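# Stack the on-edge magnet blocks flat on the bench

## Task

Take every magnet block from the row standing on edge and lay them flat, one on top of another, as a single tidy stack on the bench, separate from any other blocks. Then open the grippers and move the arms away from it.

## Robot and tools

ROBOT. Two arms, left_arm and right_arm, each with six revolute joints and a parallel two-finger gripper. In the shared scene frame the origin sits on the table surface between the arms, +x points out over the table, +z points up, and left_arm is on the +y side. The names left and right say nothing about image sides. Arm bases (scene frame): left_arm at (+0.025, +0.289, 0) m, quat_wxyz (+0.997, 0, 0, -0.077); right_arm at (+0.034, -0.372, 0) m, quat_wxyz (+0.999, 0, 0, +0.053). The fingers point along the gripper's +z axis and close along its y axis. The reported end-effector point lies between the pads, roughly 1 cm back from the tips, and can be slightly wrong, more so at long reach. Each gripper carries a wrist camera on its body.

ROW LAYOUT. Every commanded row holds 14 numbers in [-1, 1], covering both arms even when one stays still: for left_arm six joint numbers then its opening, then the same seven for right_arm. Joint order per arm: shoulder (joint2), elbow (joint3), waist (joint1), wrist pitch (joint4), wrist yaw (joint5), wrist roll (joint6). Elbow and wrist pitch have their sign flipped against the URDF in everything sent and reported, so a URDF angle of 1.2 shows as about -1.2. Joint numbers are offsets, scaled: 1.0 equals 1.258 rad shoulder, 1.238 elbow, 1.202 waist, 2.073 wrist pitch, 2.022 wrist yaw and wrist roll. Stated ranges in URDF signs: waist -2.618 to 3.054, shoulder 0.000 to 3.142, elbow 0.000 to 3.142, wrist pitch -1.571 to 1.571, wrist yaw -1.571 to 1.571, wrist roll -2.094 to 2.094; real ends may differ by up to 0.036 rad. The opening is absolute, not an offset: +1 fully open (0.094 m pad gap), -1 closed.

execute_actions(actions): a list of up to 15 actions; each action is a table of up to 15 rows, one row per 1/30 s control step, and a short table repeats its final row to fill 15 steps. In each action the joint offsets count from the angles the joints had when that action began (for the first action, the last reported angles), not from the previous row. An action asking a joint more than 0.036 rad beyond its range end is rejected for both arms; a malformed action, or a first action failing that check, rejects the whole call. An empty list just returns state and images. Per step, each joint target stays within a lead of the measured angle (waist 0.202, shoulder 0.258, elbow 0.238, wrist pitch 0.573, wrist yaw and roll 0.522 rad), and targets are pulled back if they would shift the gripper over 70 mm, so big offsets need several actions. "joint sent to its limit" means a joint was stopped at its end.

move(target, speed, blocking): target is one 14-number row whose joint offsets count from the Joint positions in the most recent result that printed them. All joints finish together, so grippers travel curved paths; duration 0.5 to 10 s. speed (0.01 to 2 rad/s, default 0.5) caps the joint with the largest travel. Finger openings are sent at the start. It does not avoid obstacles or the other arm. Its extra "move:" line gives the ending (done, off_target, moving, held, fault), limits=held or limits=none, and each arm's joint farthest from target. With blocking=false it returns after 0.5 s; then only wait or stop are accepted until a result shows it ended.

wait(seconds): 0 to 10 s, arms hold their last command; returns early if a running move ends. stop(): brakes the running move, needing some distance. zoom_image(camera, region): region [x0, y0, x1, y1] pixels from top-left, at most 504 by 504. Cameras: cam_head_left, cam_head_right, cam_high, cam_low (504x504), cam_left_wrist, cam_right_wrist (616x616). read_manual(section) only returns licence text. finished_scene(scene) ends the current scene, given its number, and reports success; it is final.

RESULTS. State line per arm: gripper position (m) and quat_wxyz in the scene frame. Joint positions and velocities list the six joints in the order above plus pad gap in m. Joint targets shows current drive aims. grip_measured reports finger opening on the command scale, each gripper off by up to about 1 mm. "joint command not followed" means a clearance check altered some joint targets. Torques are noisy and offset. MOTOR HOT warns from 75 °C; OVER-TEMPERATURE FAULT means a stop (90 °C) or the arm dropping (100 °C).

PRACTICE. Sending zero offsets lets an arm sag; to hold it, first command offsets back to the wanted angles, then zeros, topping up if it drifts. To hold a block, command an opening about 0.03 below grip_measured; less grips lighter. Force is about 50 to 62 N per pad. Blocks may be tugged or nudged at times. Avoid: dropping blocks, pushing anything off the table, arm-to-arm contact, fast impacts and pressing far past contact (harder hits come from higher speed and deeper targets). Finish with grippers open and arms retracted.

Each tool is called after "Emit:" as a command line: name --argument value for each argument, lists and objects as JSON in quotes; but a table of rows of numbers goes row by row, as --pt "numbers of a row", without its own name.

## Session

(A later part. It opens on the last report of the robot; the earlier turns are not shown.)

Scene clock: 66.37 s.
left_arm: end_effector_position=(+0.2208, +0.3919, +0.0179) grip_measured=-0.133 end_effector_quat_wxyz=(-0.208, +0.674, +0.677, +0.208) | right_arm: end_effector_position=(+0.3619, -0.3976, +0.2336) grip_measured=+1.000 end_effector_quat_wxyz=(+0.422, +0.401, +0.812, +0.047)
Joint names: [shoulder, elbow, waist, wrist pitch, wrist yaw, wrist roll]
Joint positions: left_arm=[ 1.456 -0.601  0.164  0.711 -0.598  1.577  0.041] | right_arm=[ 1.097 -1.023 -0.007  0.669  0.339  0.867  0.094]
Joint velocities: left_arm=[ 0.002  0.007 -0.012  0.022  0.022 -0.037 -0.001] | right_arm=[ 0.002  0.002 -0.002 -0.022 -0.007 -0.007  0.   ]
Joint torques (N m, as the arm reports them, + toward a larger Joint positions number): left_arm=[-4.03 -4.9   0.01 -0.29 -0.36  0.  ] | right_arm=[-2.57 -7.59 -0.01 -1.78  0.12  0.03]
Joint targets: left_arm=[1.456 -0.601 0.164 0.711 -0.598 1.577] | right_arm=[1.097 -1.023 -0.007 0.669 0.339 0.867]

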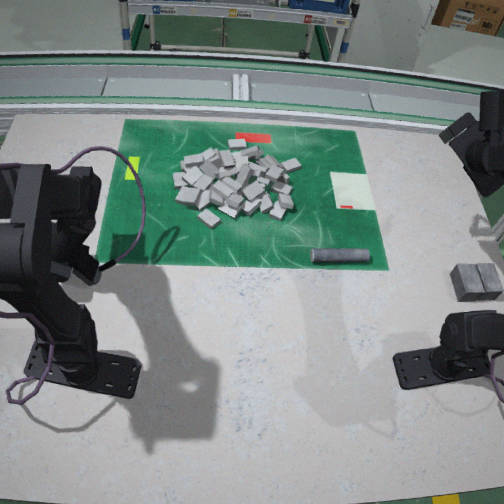

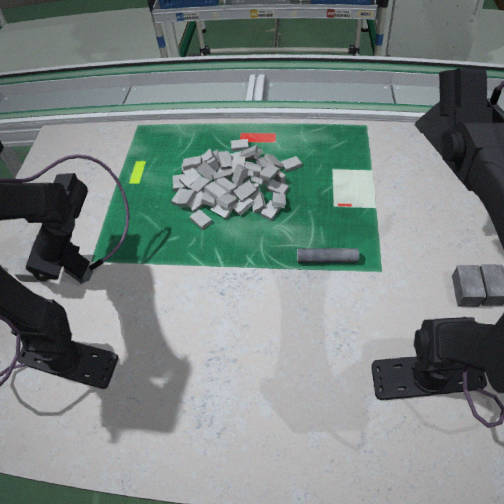

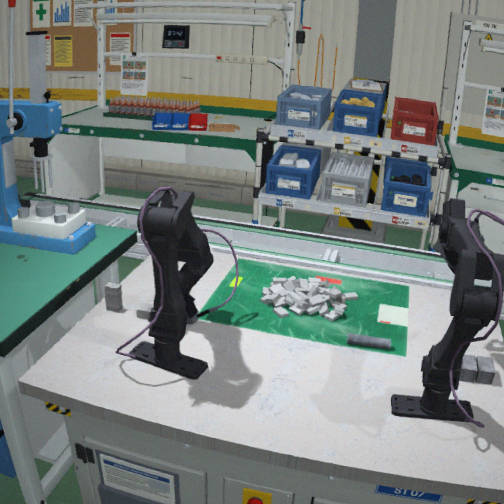

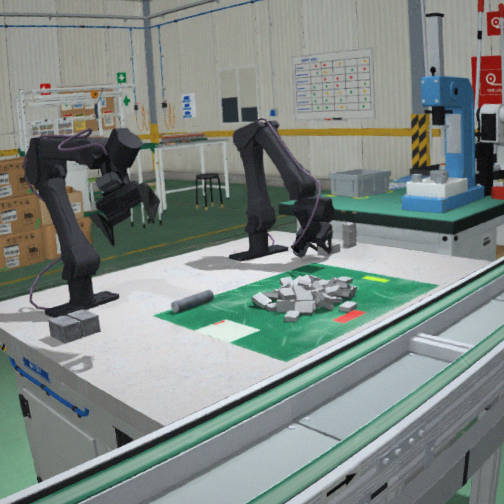

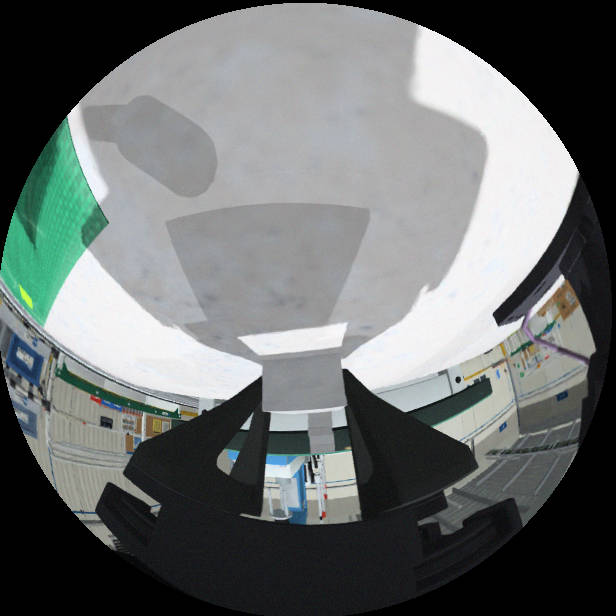

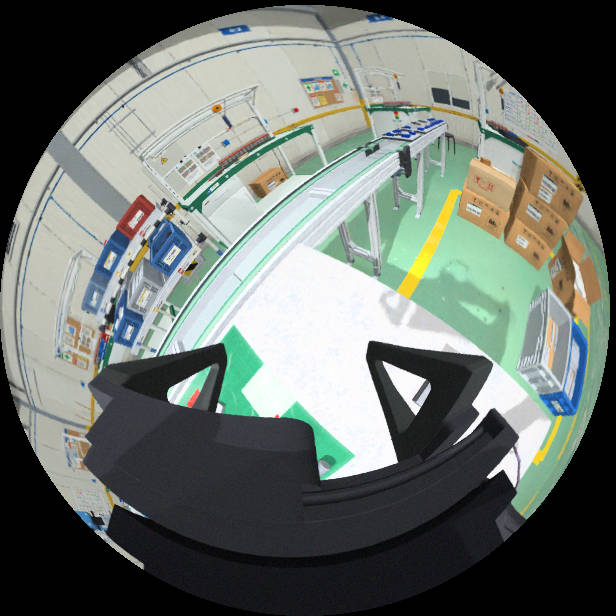

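Small test lift.

Emit:
move --target '[-0.035,-0.032,0,0.035,0,0,-0.2,0,0,0,0,0,0,1]' --speed 0.15

Emit:
zoom_image --camera "cam_low" --region '[270,200,380,280]'

Emit:
zoom_image --camera "cam_high" --region '[90,260,220,350]'

Scene clock: 71.17 s.
left_arm: end_effector_position=(+0.2183, +0.3895, +0.0231) grip_measured=-0.133 end_effector_quat_wxyz=(-0.206, +0.677, +0.678, +0.199) | right_arm: end_effector_position=(+0.3619, -0.3976, +0.2336) grip_measured=+1.000 end_effector_quat_wxyz=(+0.422, +0.401, +0.812, +0.047)
Joint names: [shoulder, elbow, waist, wrist pitch, wrist yaw, wrist roll]
Joint positions: left_arm=[ 1.436 -0.617  0.164  0.758 -0.582  1.577  0.041] | right_arm=[ 1.097 -1.023 -0.007  0.669  0.339  0.867  0.094]
Joint velocities: left_arm=[-0.002  0.002 -0.002 -0.007 -0.022  0.037  0.001] | right_arm=[ 0.007  0.002 -0.002  0.051  0.022  0.007  0.   ]
Joint torques (N m, as the arm reports them, + toward a larger Joint positions number): left_arm=[-5.76 -6.72  0.04  0.01 -0.51  0.02] | right_arm=[-2.6  -7.52  0.02 -1.79  0.13  0.03]
Joint targets: left_arm=[1.412 -0.641 0.164 0.783 -0.598 1.577] | right_arm=[1.097 -1.023 -0.007 0.669 0.339 0.867]
move: off_target (left_arm); limits=none; left_arm: farthest joint: the wrist pitch, 0.026 radians from its target (0.073 radians at the start); right_arm: farthest joint: the waist, 0.000 radians from its target (0.000 radians at the start)

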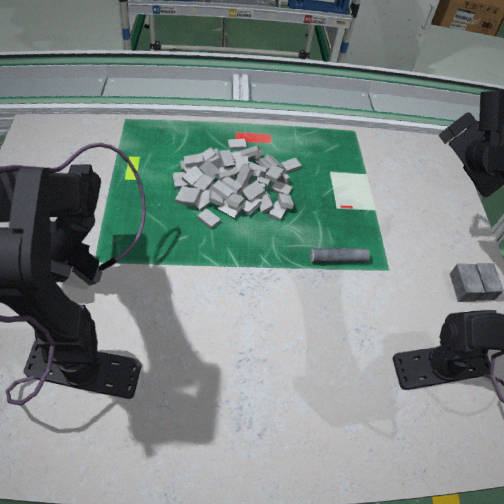

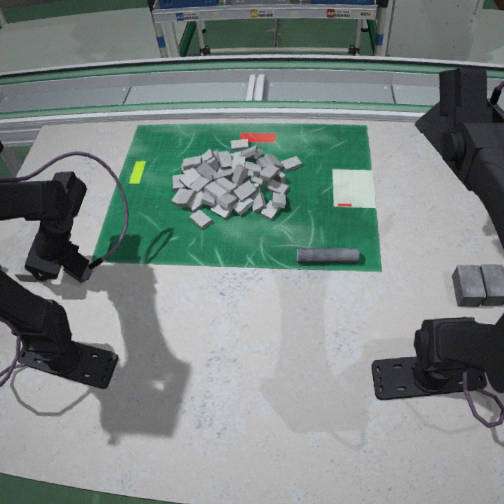

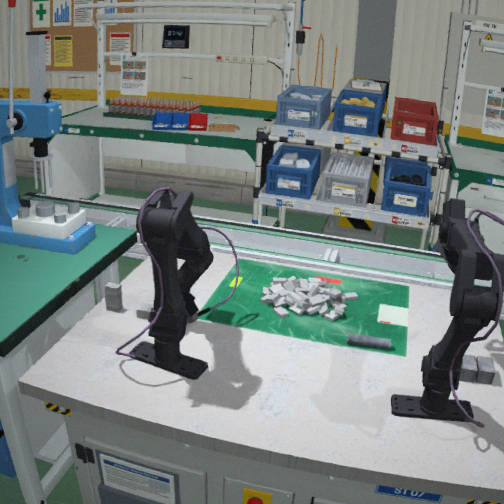

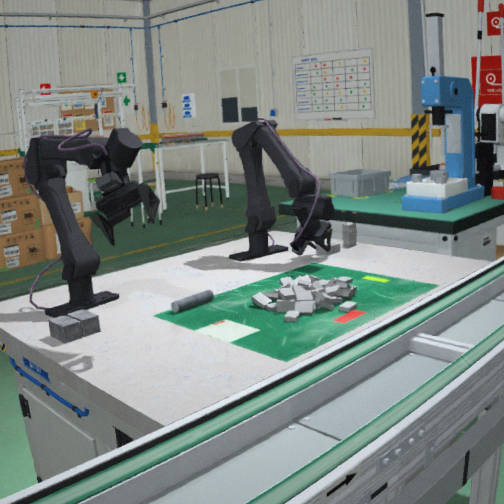

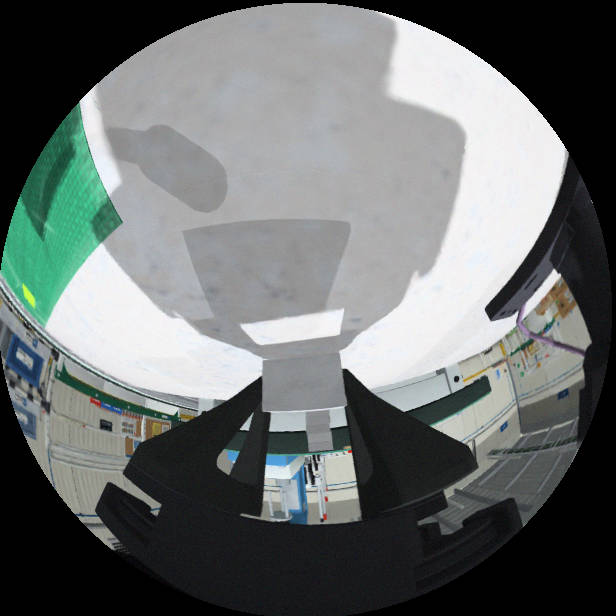

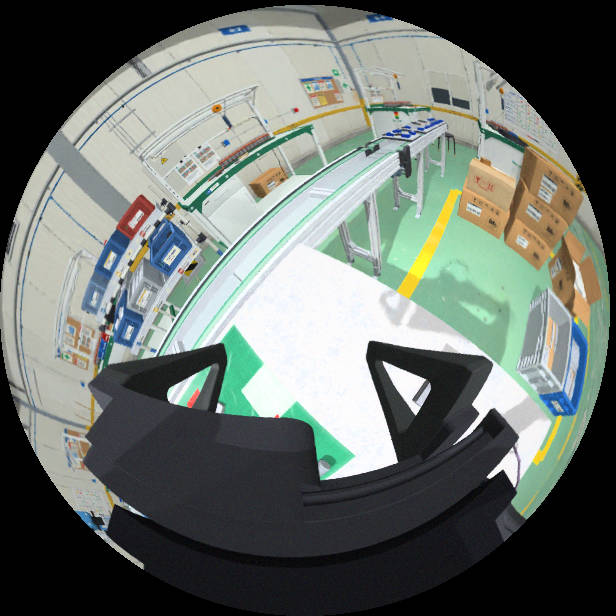

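Region (270, 200, 380, 280) of cam_low's 504x504 image, scaled by 4.582, with more detail than that image has; it fills the top 367 rows of this view, and the rest is white.

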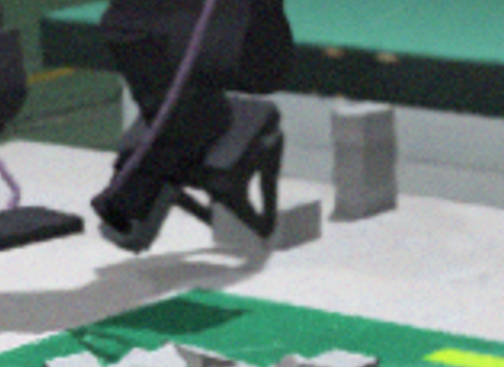

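Region (90, 260, 220, 350) of cam_high's 504x504 image, scaled by 3.877, with more detail than that image has; it fills the top 349 rows of this view, and the rest is white.

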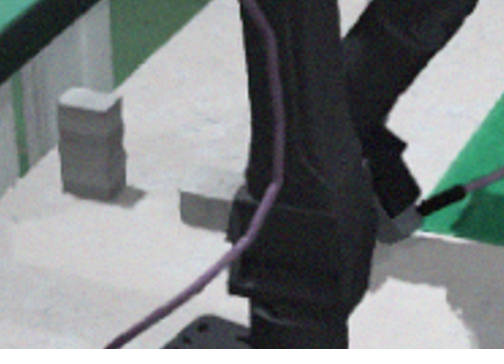

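Emit:
move --target '[-0.05,-0.05,0,0.042,-0.008,0,-0.2,0,0,0,0,0,0,1]' --speed 0.15

Emit:
zoom_image --camera "cam_low" --region '[270,200,380,280]'

Emit:
zoom_image --camera "cam_high" --region '[90,260,220,350]'

Scene clock: 76.53 s.
left_arm: end_effector_position=(+0.2215, +0.3880, +0.0375) grip_measured=-0.133 end_effector_quat_wxyz=(-0.197, +0.676, +0.681, +0.201) | right_arm: end_effector_position=(+0.3619, -0.3976, +0.2336) grip_measured=+1.000 end_effector_quat_wxyz=(+0.422, +0.401, +0.812, +0.047)
Joint names: [shoulder, elbow, waist, wrist pitch, wrist yaw, wrist roll]
Joint positions: left_arm=[ 1.396 -0.656  0.164  0.82  -0.571  1.577  0.041] | right_arm=[ 1.097 -1.023 -0.007  0.669  0.339  0.867  0.094]
Joint velocities: left_arm=[-0.002  0.022  0.017 -0.081 -0.037 -0.037  0.001] | right_arm=[ 0.002 -0.002  0.007 -0.022  0.037 -0.037  0.   ]
Joint torques (N m, as the arm reports them, + toward a larger Joint positions number): left_arm=[-5.56 -6.94  0.   -0.03 -0.61  0.  ] | right_arm=[-2.56 -7.54  0.01 -1.78  0.13  0.05]
Joint targets: left_arm=[1.373 -0.679 0.164 0.845 -0.598 1.577] | right_arm=[1.097 -1.023 -0.007 0.669 0.339 0.867]
move: off_target (left_arm); limits=none; left_arm: farthest joint: the wrist yaw, 0.027 radians from its target (0.017 radians at the start); right_arm: farthest joint: the waist, 0.000 radians from its target (0.000 radians at the start)

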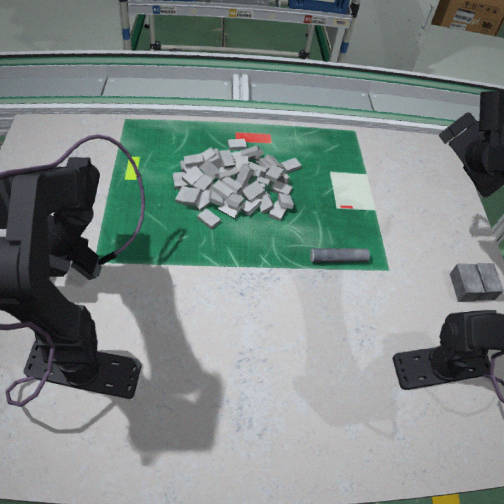

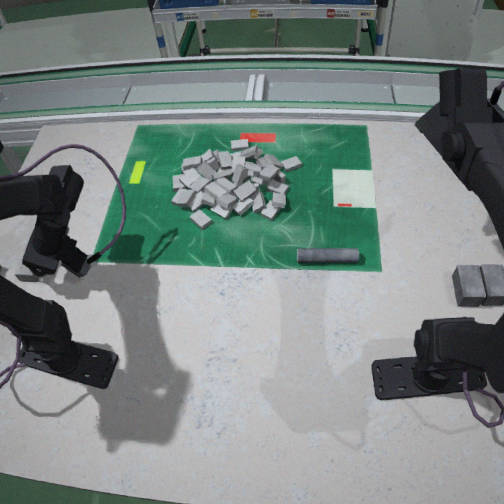

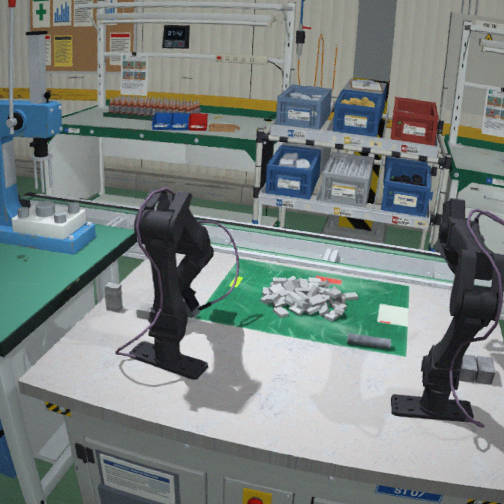

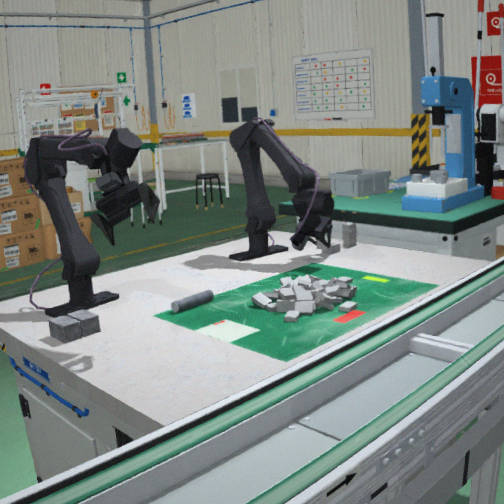

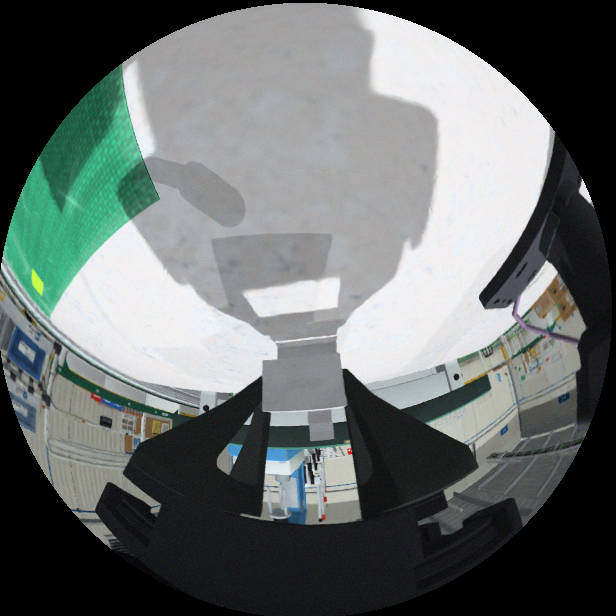

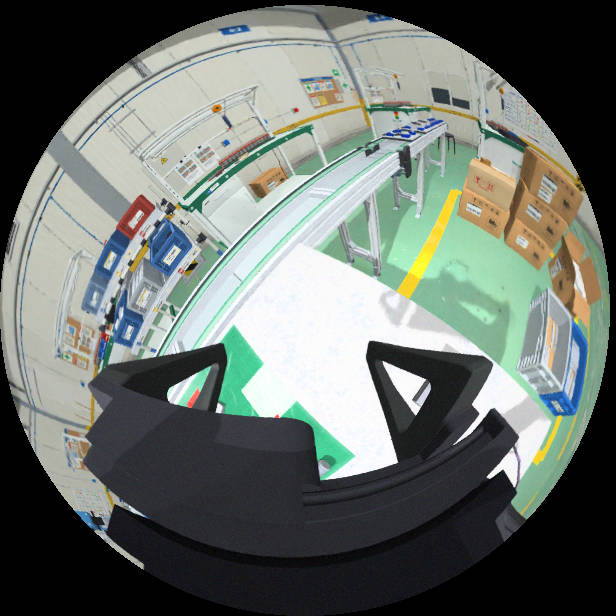

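Region (270, 200, 380, 280) of cam_low's 504x504 image, scaled by 4.582, with more detail than that image has; it fills the top 367 rows of this view, and the rest is white.

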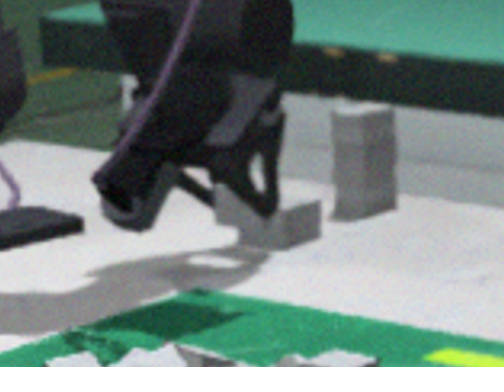

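Region (90, 260, 220, 350) of cam_high's 504x504 image, scaled by 3.877, with more detail than that image has; it fills the top 349 rows of this view, and the rest is white.

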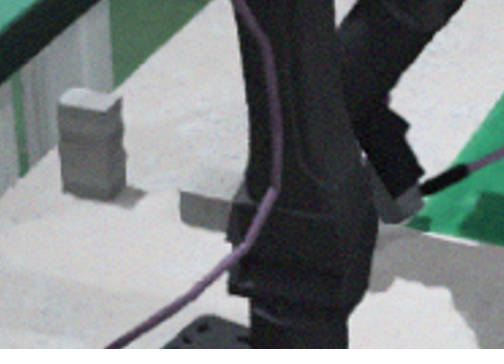

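Emit:
move --target '[-0.15,-0.1,0,0.14,0,0,-0.2,0,0,0,0,0,0,1]'

Emit:
move --target '[0,0,0,0,0.77,0,-0.2,0,0,0,0,0,0,1]' --speed 1

Emit:
zoom_image --camera "cam_high" --region '[120,230,280,350]'

Emit:
zoom_image --camera "cam_low" --region '[230,180,380,280]'

Scene clock: 88.03 s.
left_arm: end_effector_position=(+0.2034, +0.3852, +0.0875) grip_measured=-0.133 end_effector_quat_wxyz=(-0.191, +0.678, +0.683, +0.196) | right_arm: end_effector_position=(+0.3619, -0.3976, +0.2336) grip_measured=+1.000 end_effector_quat_wxyz=(+0.422, +0.401, +0.812, +0.047)
Joint names: [shoulder, elbow, waist, wrist pitch, wrist yaw, wrist roll]
Joint positions: left_arm=[ 1.228 -0.756  0.164  1.086 -0.554  1.577  0.041] | right_arm=[ 1.097 -1.023 -0.007  0.669  0.339  0.867  0.094]
Joint velocities: left_arm=[0.002 0.007 0.002 0.007 0.022 0.081 0.   ] | right_arm=[ 0.012  0.007 -0.002 -0.139 -0.007 -0.007  0.   ]
Joint torques (N m, as the arm reports them, + toward a larger Joint positions number): left_arm=[-4.25 -7.38 -0.01 -0.03 -0.51  0.  ] | right_arm=[-2.57 -7.51  0.01 -1.79  0.13  0.03]
Joint targets: left_arm=[1.207 -0.779 0.164 1.111 -0.571 1.577] | right_arm=[1.097 -1.023 -0.007 0.669 0.339 0.867]
move: off_target (left_arm); limits=none; left_arm: farthest joint: the elbow, 0.024 radians from its target (0.124 radians at the start); right_arm: farthest joint: the waist, 0.000 radians from its target (0.000 radians at the start)

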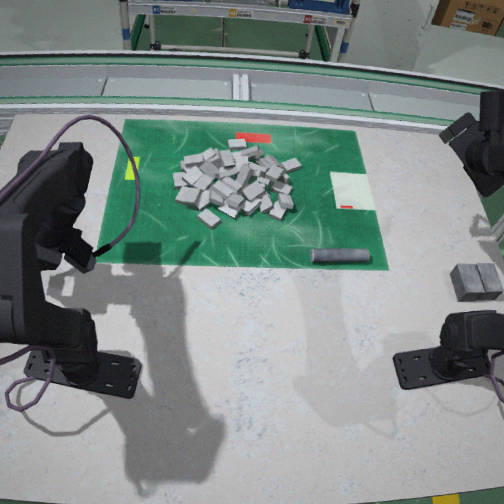

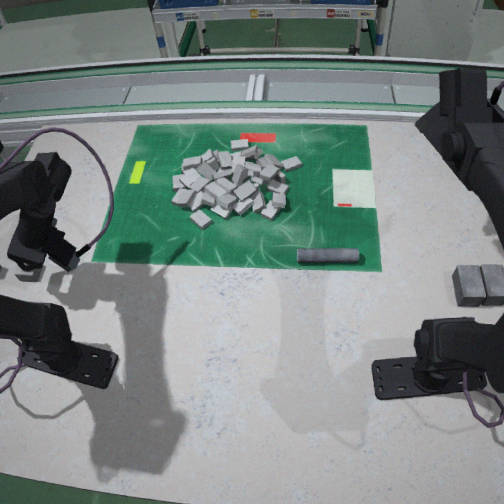

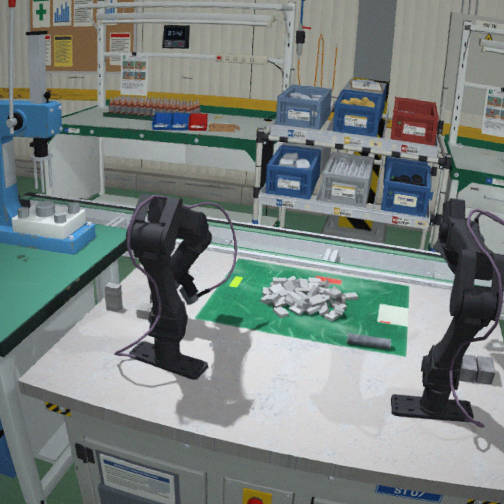

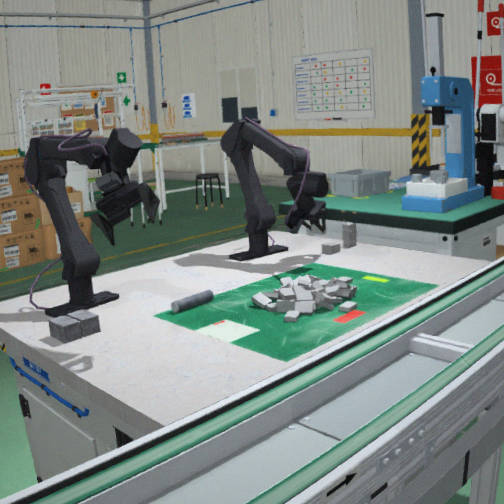

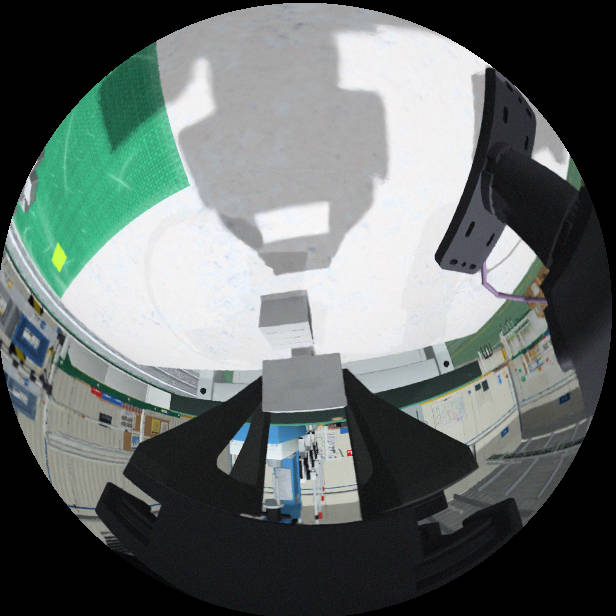

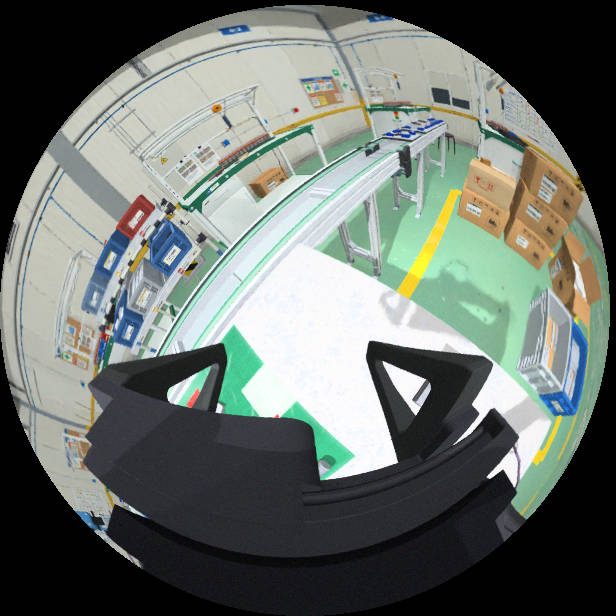

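Scene clock: 90.47 s.
left_arm: end_effector_position=(+0.2051, +0.1461, +0.1359) grip_measured=-0.133 end_effector_quat_wxyz=(+0.331, +0.629, +0.627, -0.318) | right_arm: end_effector_position=(+0.3619, -0.3976, +0.2336) grip_measured=+1.000 end_effector_quat_wxyz=(+0.422, +0.401, +0.812, +0.047)
Joint names: [shoulder, elbow, waist, wrist pitch, wrist yaw, wrist roll]
Joint positions: left_arm=[ 1.228 -0.756  0.164  1.086  0.954  1.577  0.041] | right_arm=[ 1.097 -1.023 -0.007  0.669  0.339  0.867  0.094]
Joint velocities: left_arm=[-0.012 -0.007 -0.007  0.051 -0.022 -0.081  0.001] | right_arm=[-0.002 -0.007 -0.002  0.081 -0.037 -0.051  0.   ]
Joint torques (N m, as the arm reports them, + toward a larger Joint positions number): left_arm=[-2.65 -5.7  -0.01 -0.31  1.02  0.  ] | right_arm=[-2.55 -7.53  0.02 -1.78  0.12  0.03]
Joint targets: left_arm=[1.228 -0.756 0.164 1.086 1.003 1.577] | right_arm=[1.097 -1.023 -0.007 0.669 0.339 0.867]
move: off_target (left_arm); limits=none; left_arm: farthest joint: the wrist yaw, 0.049 radians from its target (1.557 radians at the start); right_arm: farthest joint: the waist, 0.000 radians from its target (0.000 radians at the start)

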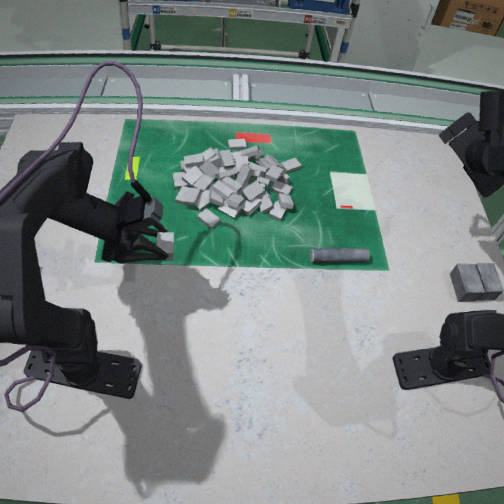

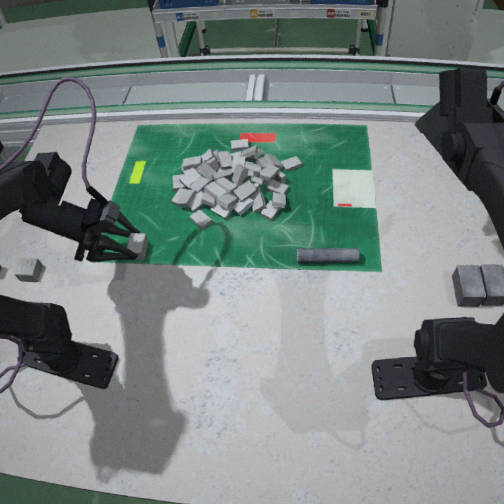

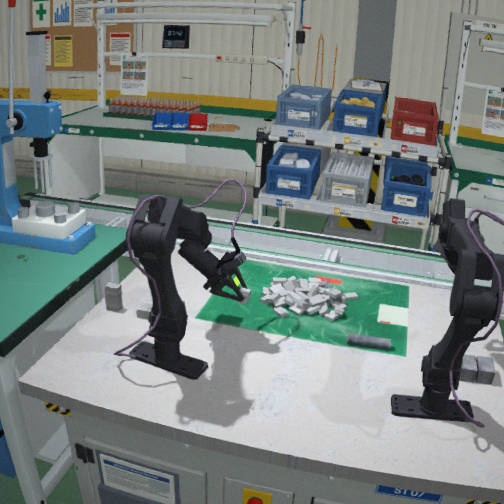

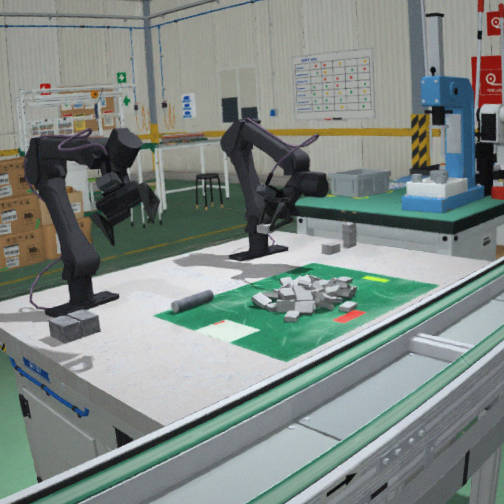

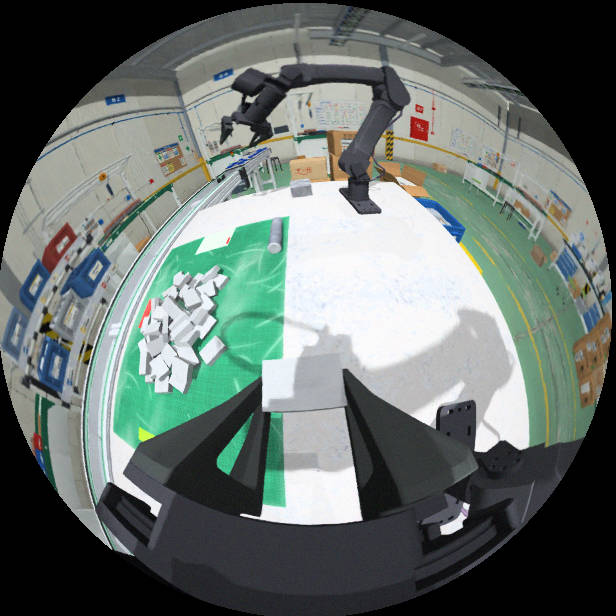

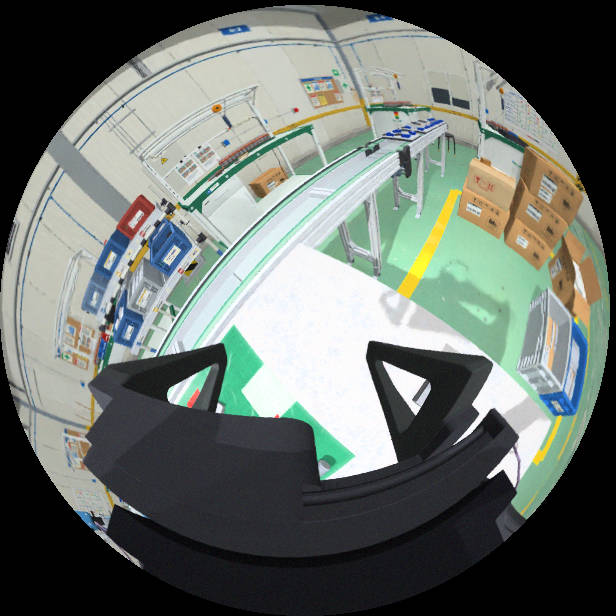

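Region (120, 230, 280, 350) of cam_high's 504x504 image, scaled by 3.150, with more detail than that image has; it fills the top 378 rows of this view, and the rest is white.

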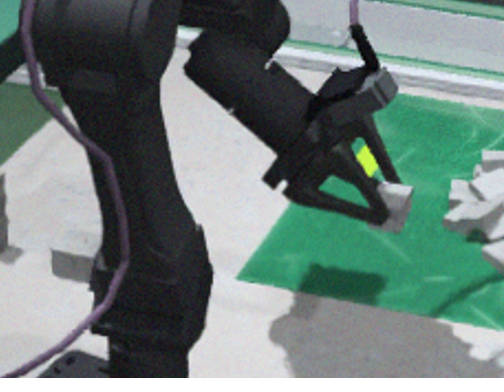

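Region (230, 180, 380, 280) of cam_low's 504x504 image, scaled by 3.360, with more detail than that image has.

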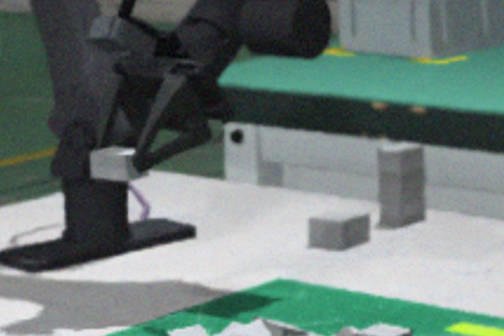

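Emit:
move --target '[0.104,0.331,0,-0.258,0.035,0,-0.2,0,0,0,0,0,0,1]'

Emit:
zoom_image --camera "cam_high" --region '[170,280,290,370]'

Scene clock: 97.90 s.
left_arm: end_effector_position=(+0.1731, +0.1436, +0.0324) grip_measured=-0.133 end_effector_quat_wxyz=(+0.337, +0.625, +0.624, -0.325) | right_arm: end_effector_position=(+0.3619, -0.3976, +0.2336) grip_measured=+1.000 end_effector_quat_wxyz=(+0.422, +0.401, +0.812, +0.047)
Joint names: [shoulder, elbow, waist, wrist pitch, wrist yaw, wrist roll]
Joint positions: left_arm=[ 1.35  -0.351  0.164  0.563  0.974  1.577  0.041] | right_arm=[ 1.097 -1.023 -0.007  0.669  0.339  0.867  0.094]
Joint velocities: left_arm=[ 0.002  0.007 -0.002 -0.007  0.037 -0.066 -0.   ] | right_arm=[-0.007  0.017 -0.017 -0.066 -0.066  0.051  0.   ]
Joint torques (N m, as the arm reports them, + toward a larger Joint positions number): left_arm=[-1.72 -4.03  0.01 -0.43  1.04  0.  ] | right_arm=[-2.6  -7.55  0.01 -1.79  0.14  0.02]
Joint targets: left_arm=[1.358 -0.346 0.164 0.551 1.024 1.577] | right_arm=[1.097 -1.023 -0.007 0.669 0.339 0.867]
move: off_target (left_arm); limits=none; left_arm: farthest joint: the wrist yaw, 0.050 radians from its target (0.071 radians at the start); right_arm: farthest joint: the waist, 0.000 radians from its target (0.000 radians at the start)

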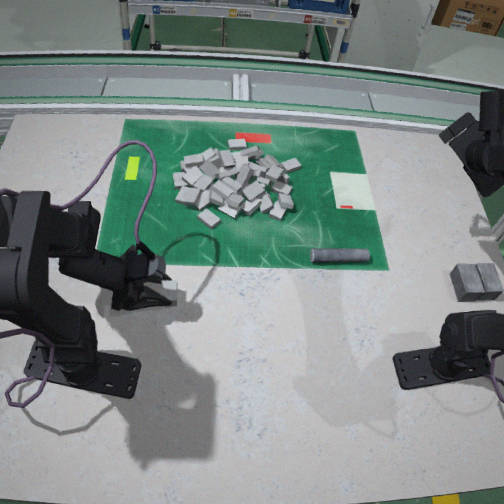

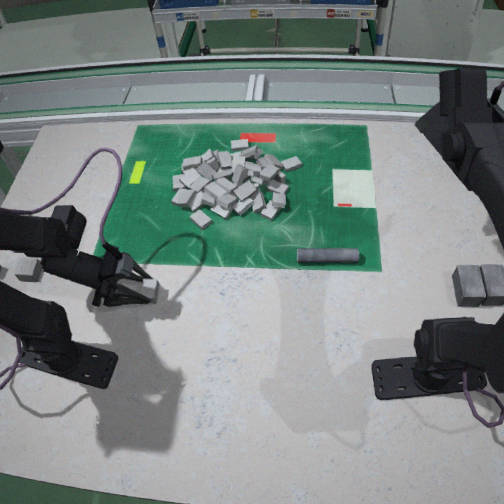

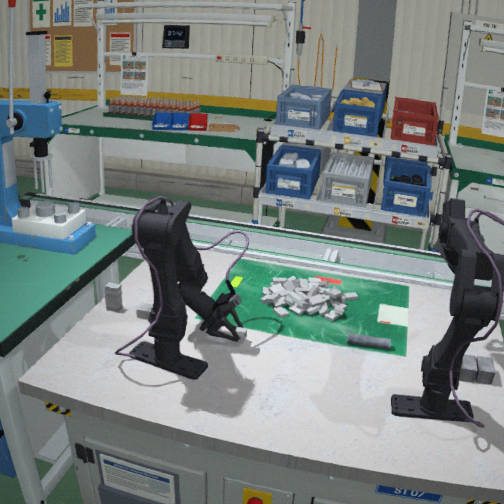

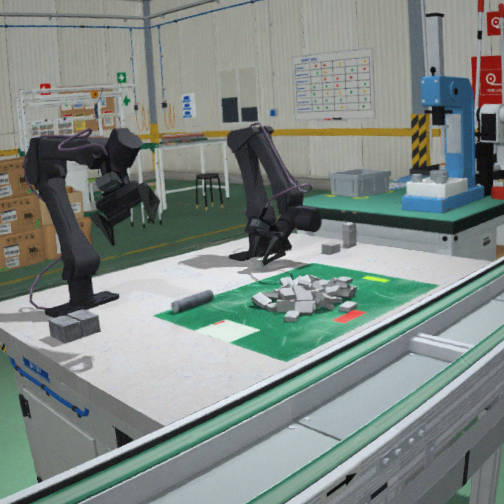

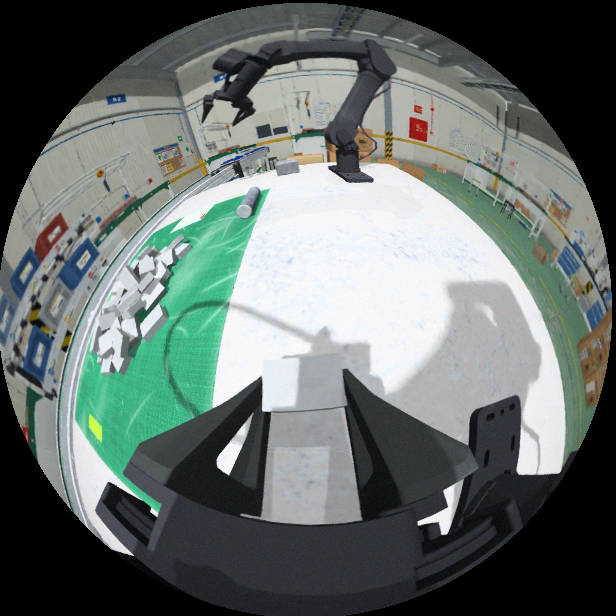

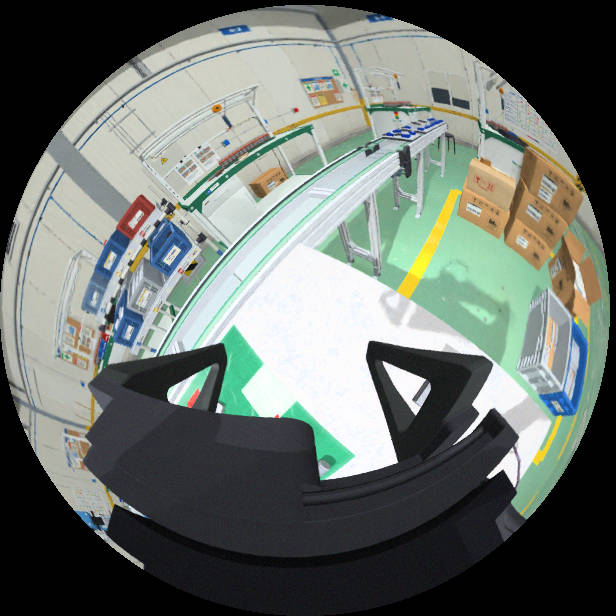

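Region (170, 280, 290, 370) of cam_high's 504x504 image, scaled by 4.200, with more detail than that image has; it fills the top 378 rows of this view, and the rest is white.

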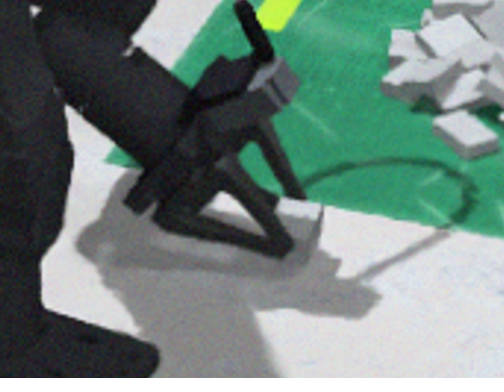

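Emit:
move --target '[0.082,0.034,0,-0.066,0.025,0,-0.2,0,0,0,0,0,0,1]' --speed 0.15

Emit:
zoom_image --camera "cam_high" --region '[190,300,270,360]'

Emit:
zoom_image --camera "cam_low" --region '[220,220,300,280]'

Scene clock: 104.80 s.
left_arm: end_effector_position=(+0.1742, +0.1425, +0.0176) grip_measured=-0.133 end_effector_quat_wxyz=(+0.340, +0.623, +0.622, -0.329) | right_arm: end_effector_position=(+0.3619, -0.3976, +0.2336) grip_measured=+1.000 end_effector_quat_wxyz=(+0.422, +0.401, +0.812, +0.047)
Joint names: [shoulder, elbow, waist, wrist pitch, wrist yaw, wrist roll]
Joint positions: left_arm=[ 1.44  -0.321  0.164  0.443  0.986  1.577  0.041] | right_arm=[ 1.097 -1.023 -0.007  0.669  0.339  0.867  0.094]
Joint velocities: left_arm=[-0.007 -0.017 -0.012 -0.081  0.007 -0.11   0.001] | right_arm=[-0.007  0.037 -0.002 -0.037 -0.007  0.022  0.   ]
Joint torques (N m, as the arm reports them, + toward a larger Joint positions number): left_arm=[-1.8  -3.15  0.01 -0.52  0.93  0.01] | right_arm=[-2.52 -7.51 -0.02 -1.79  0.13  0.04]
Joint targets: left_arm=[1.453 -0.309 0.164 0.426 1.025 1.577] | right_arm=[1.097 -1.023 -0.007 0.669 0.339 0.867]
move: off_target (left_arm); limits=none; left_arm: farthest joint: the wrist yaw, 0.038 radians from its target (0.050 radians at the start); right_arm: farthest joint: the waist, 0.000 radians from its target (0.000 radians at the start)

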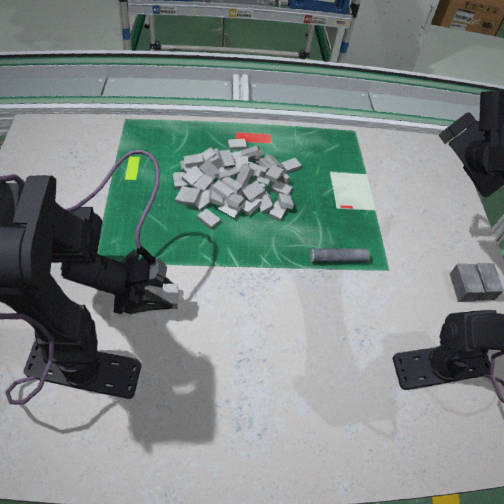

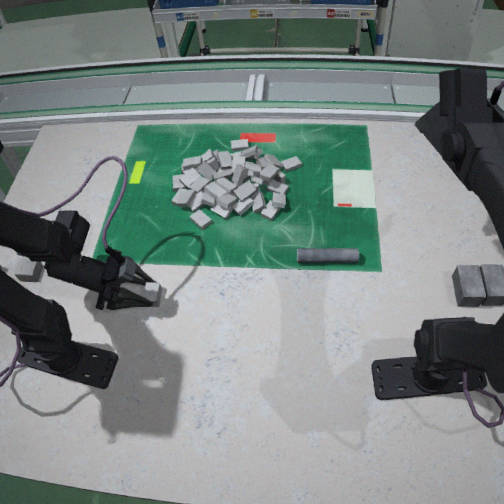

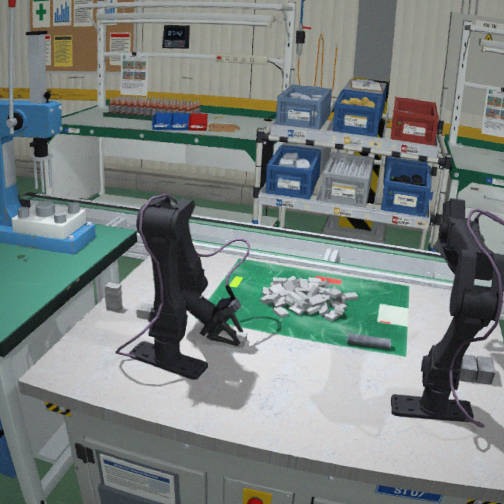

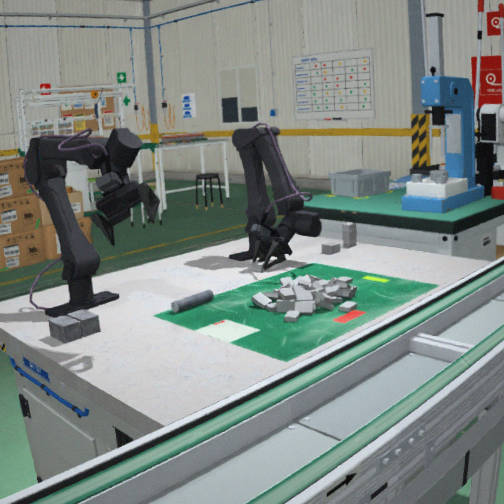

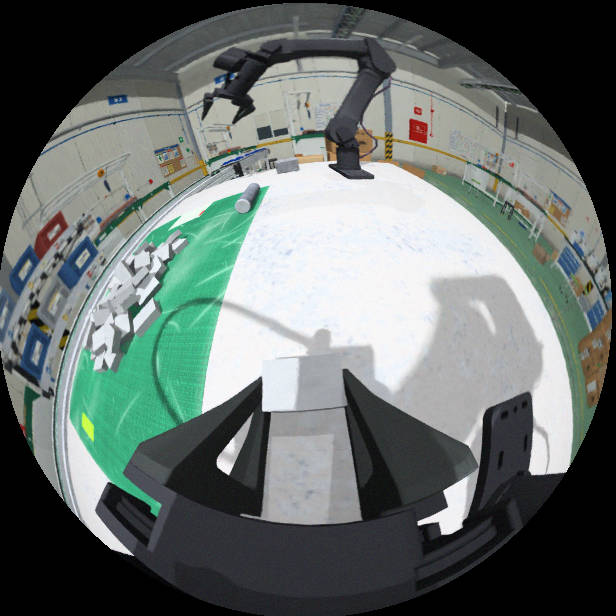

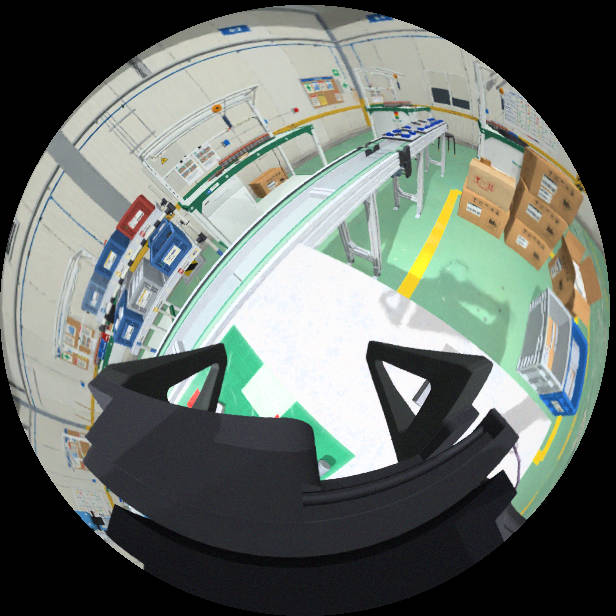

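Region (190, 300, 270, 360) of cam_high's 504x504 image, scaled by 6.300, with more detail than that image has; it fills the top 378 rows of this view, and the rest is white.

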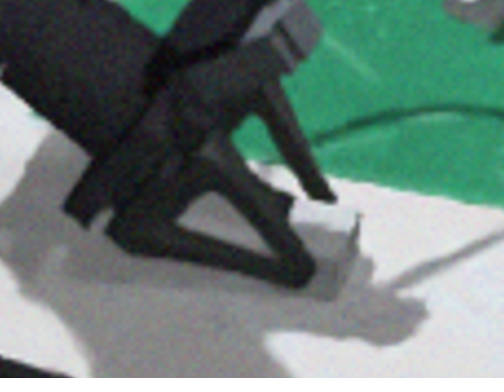

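Region (220, 220, 300, 280) of cam_low's 504x504 image, scaled by 6.300, with more detail than that image has; it fills the top 378 rows of this view, and the rest is white.

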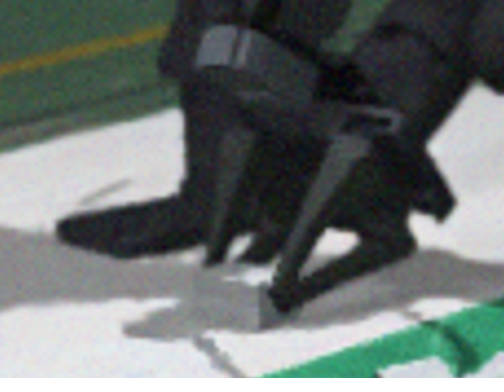

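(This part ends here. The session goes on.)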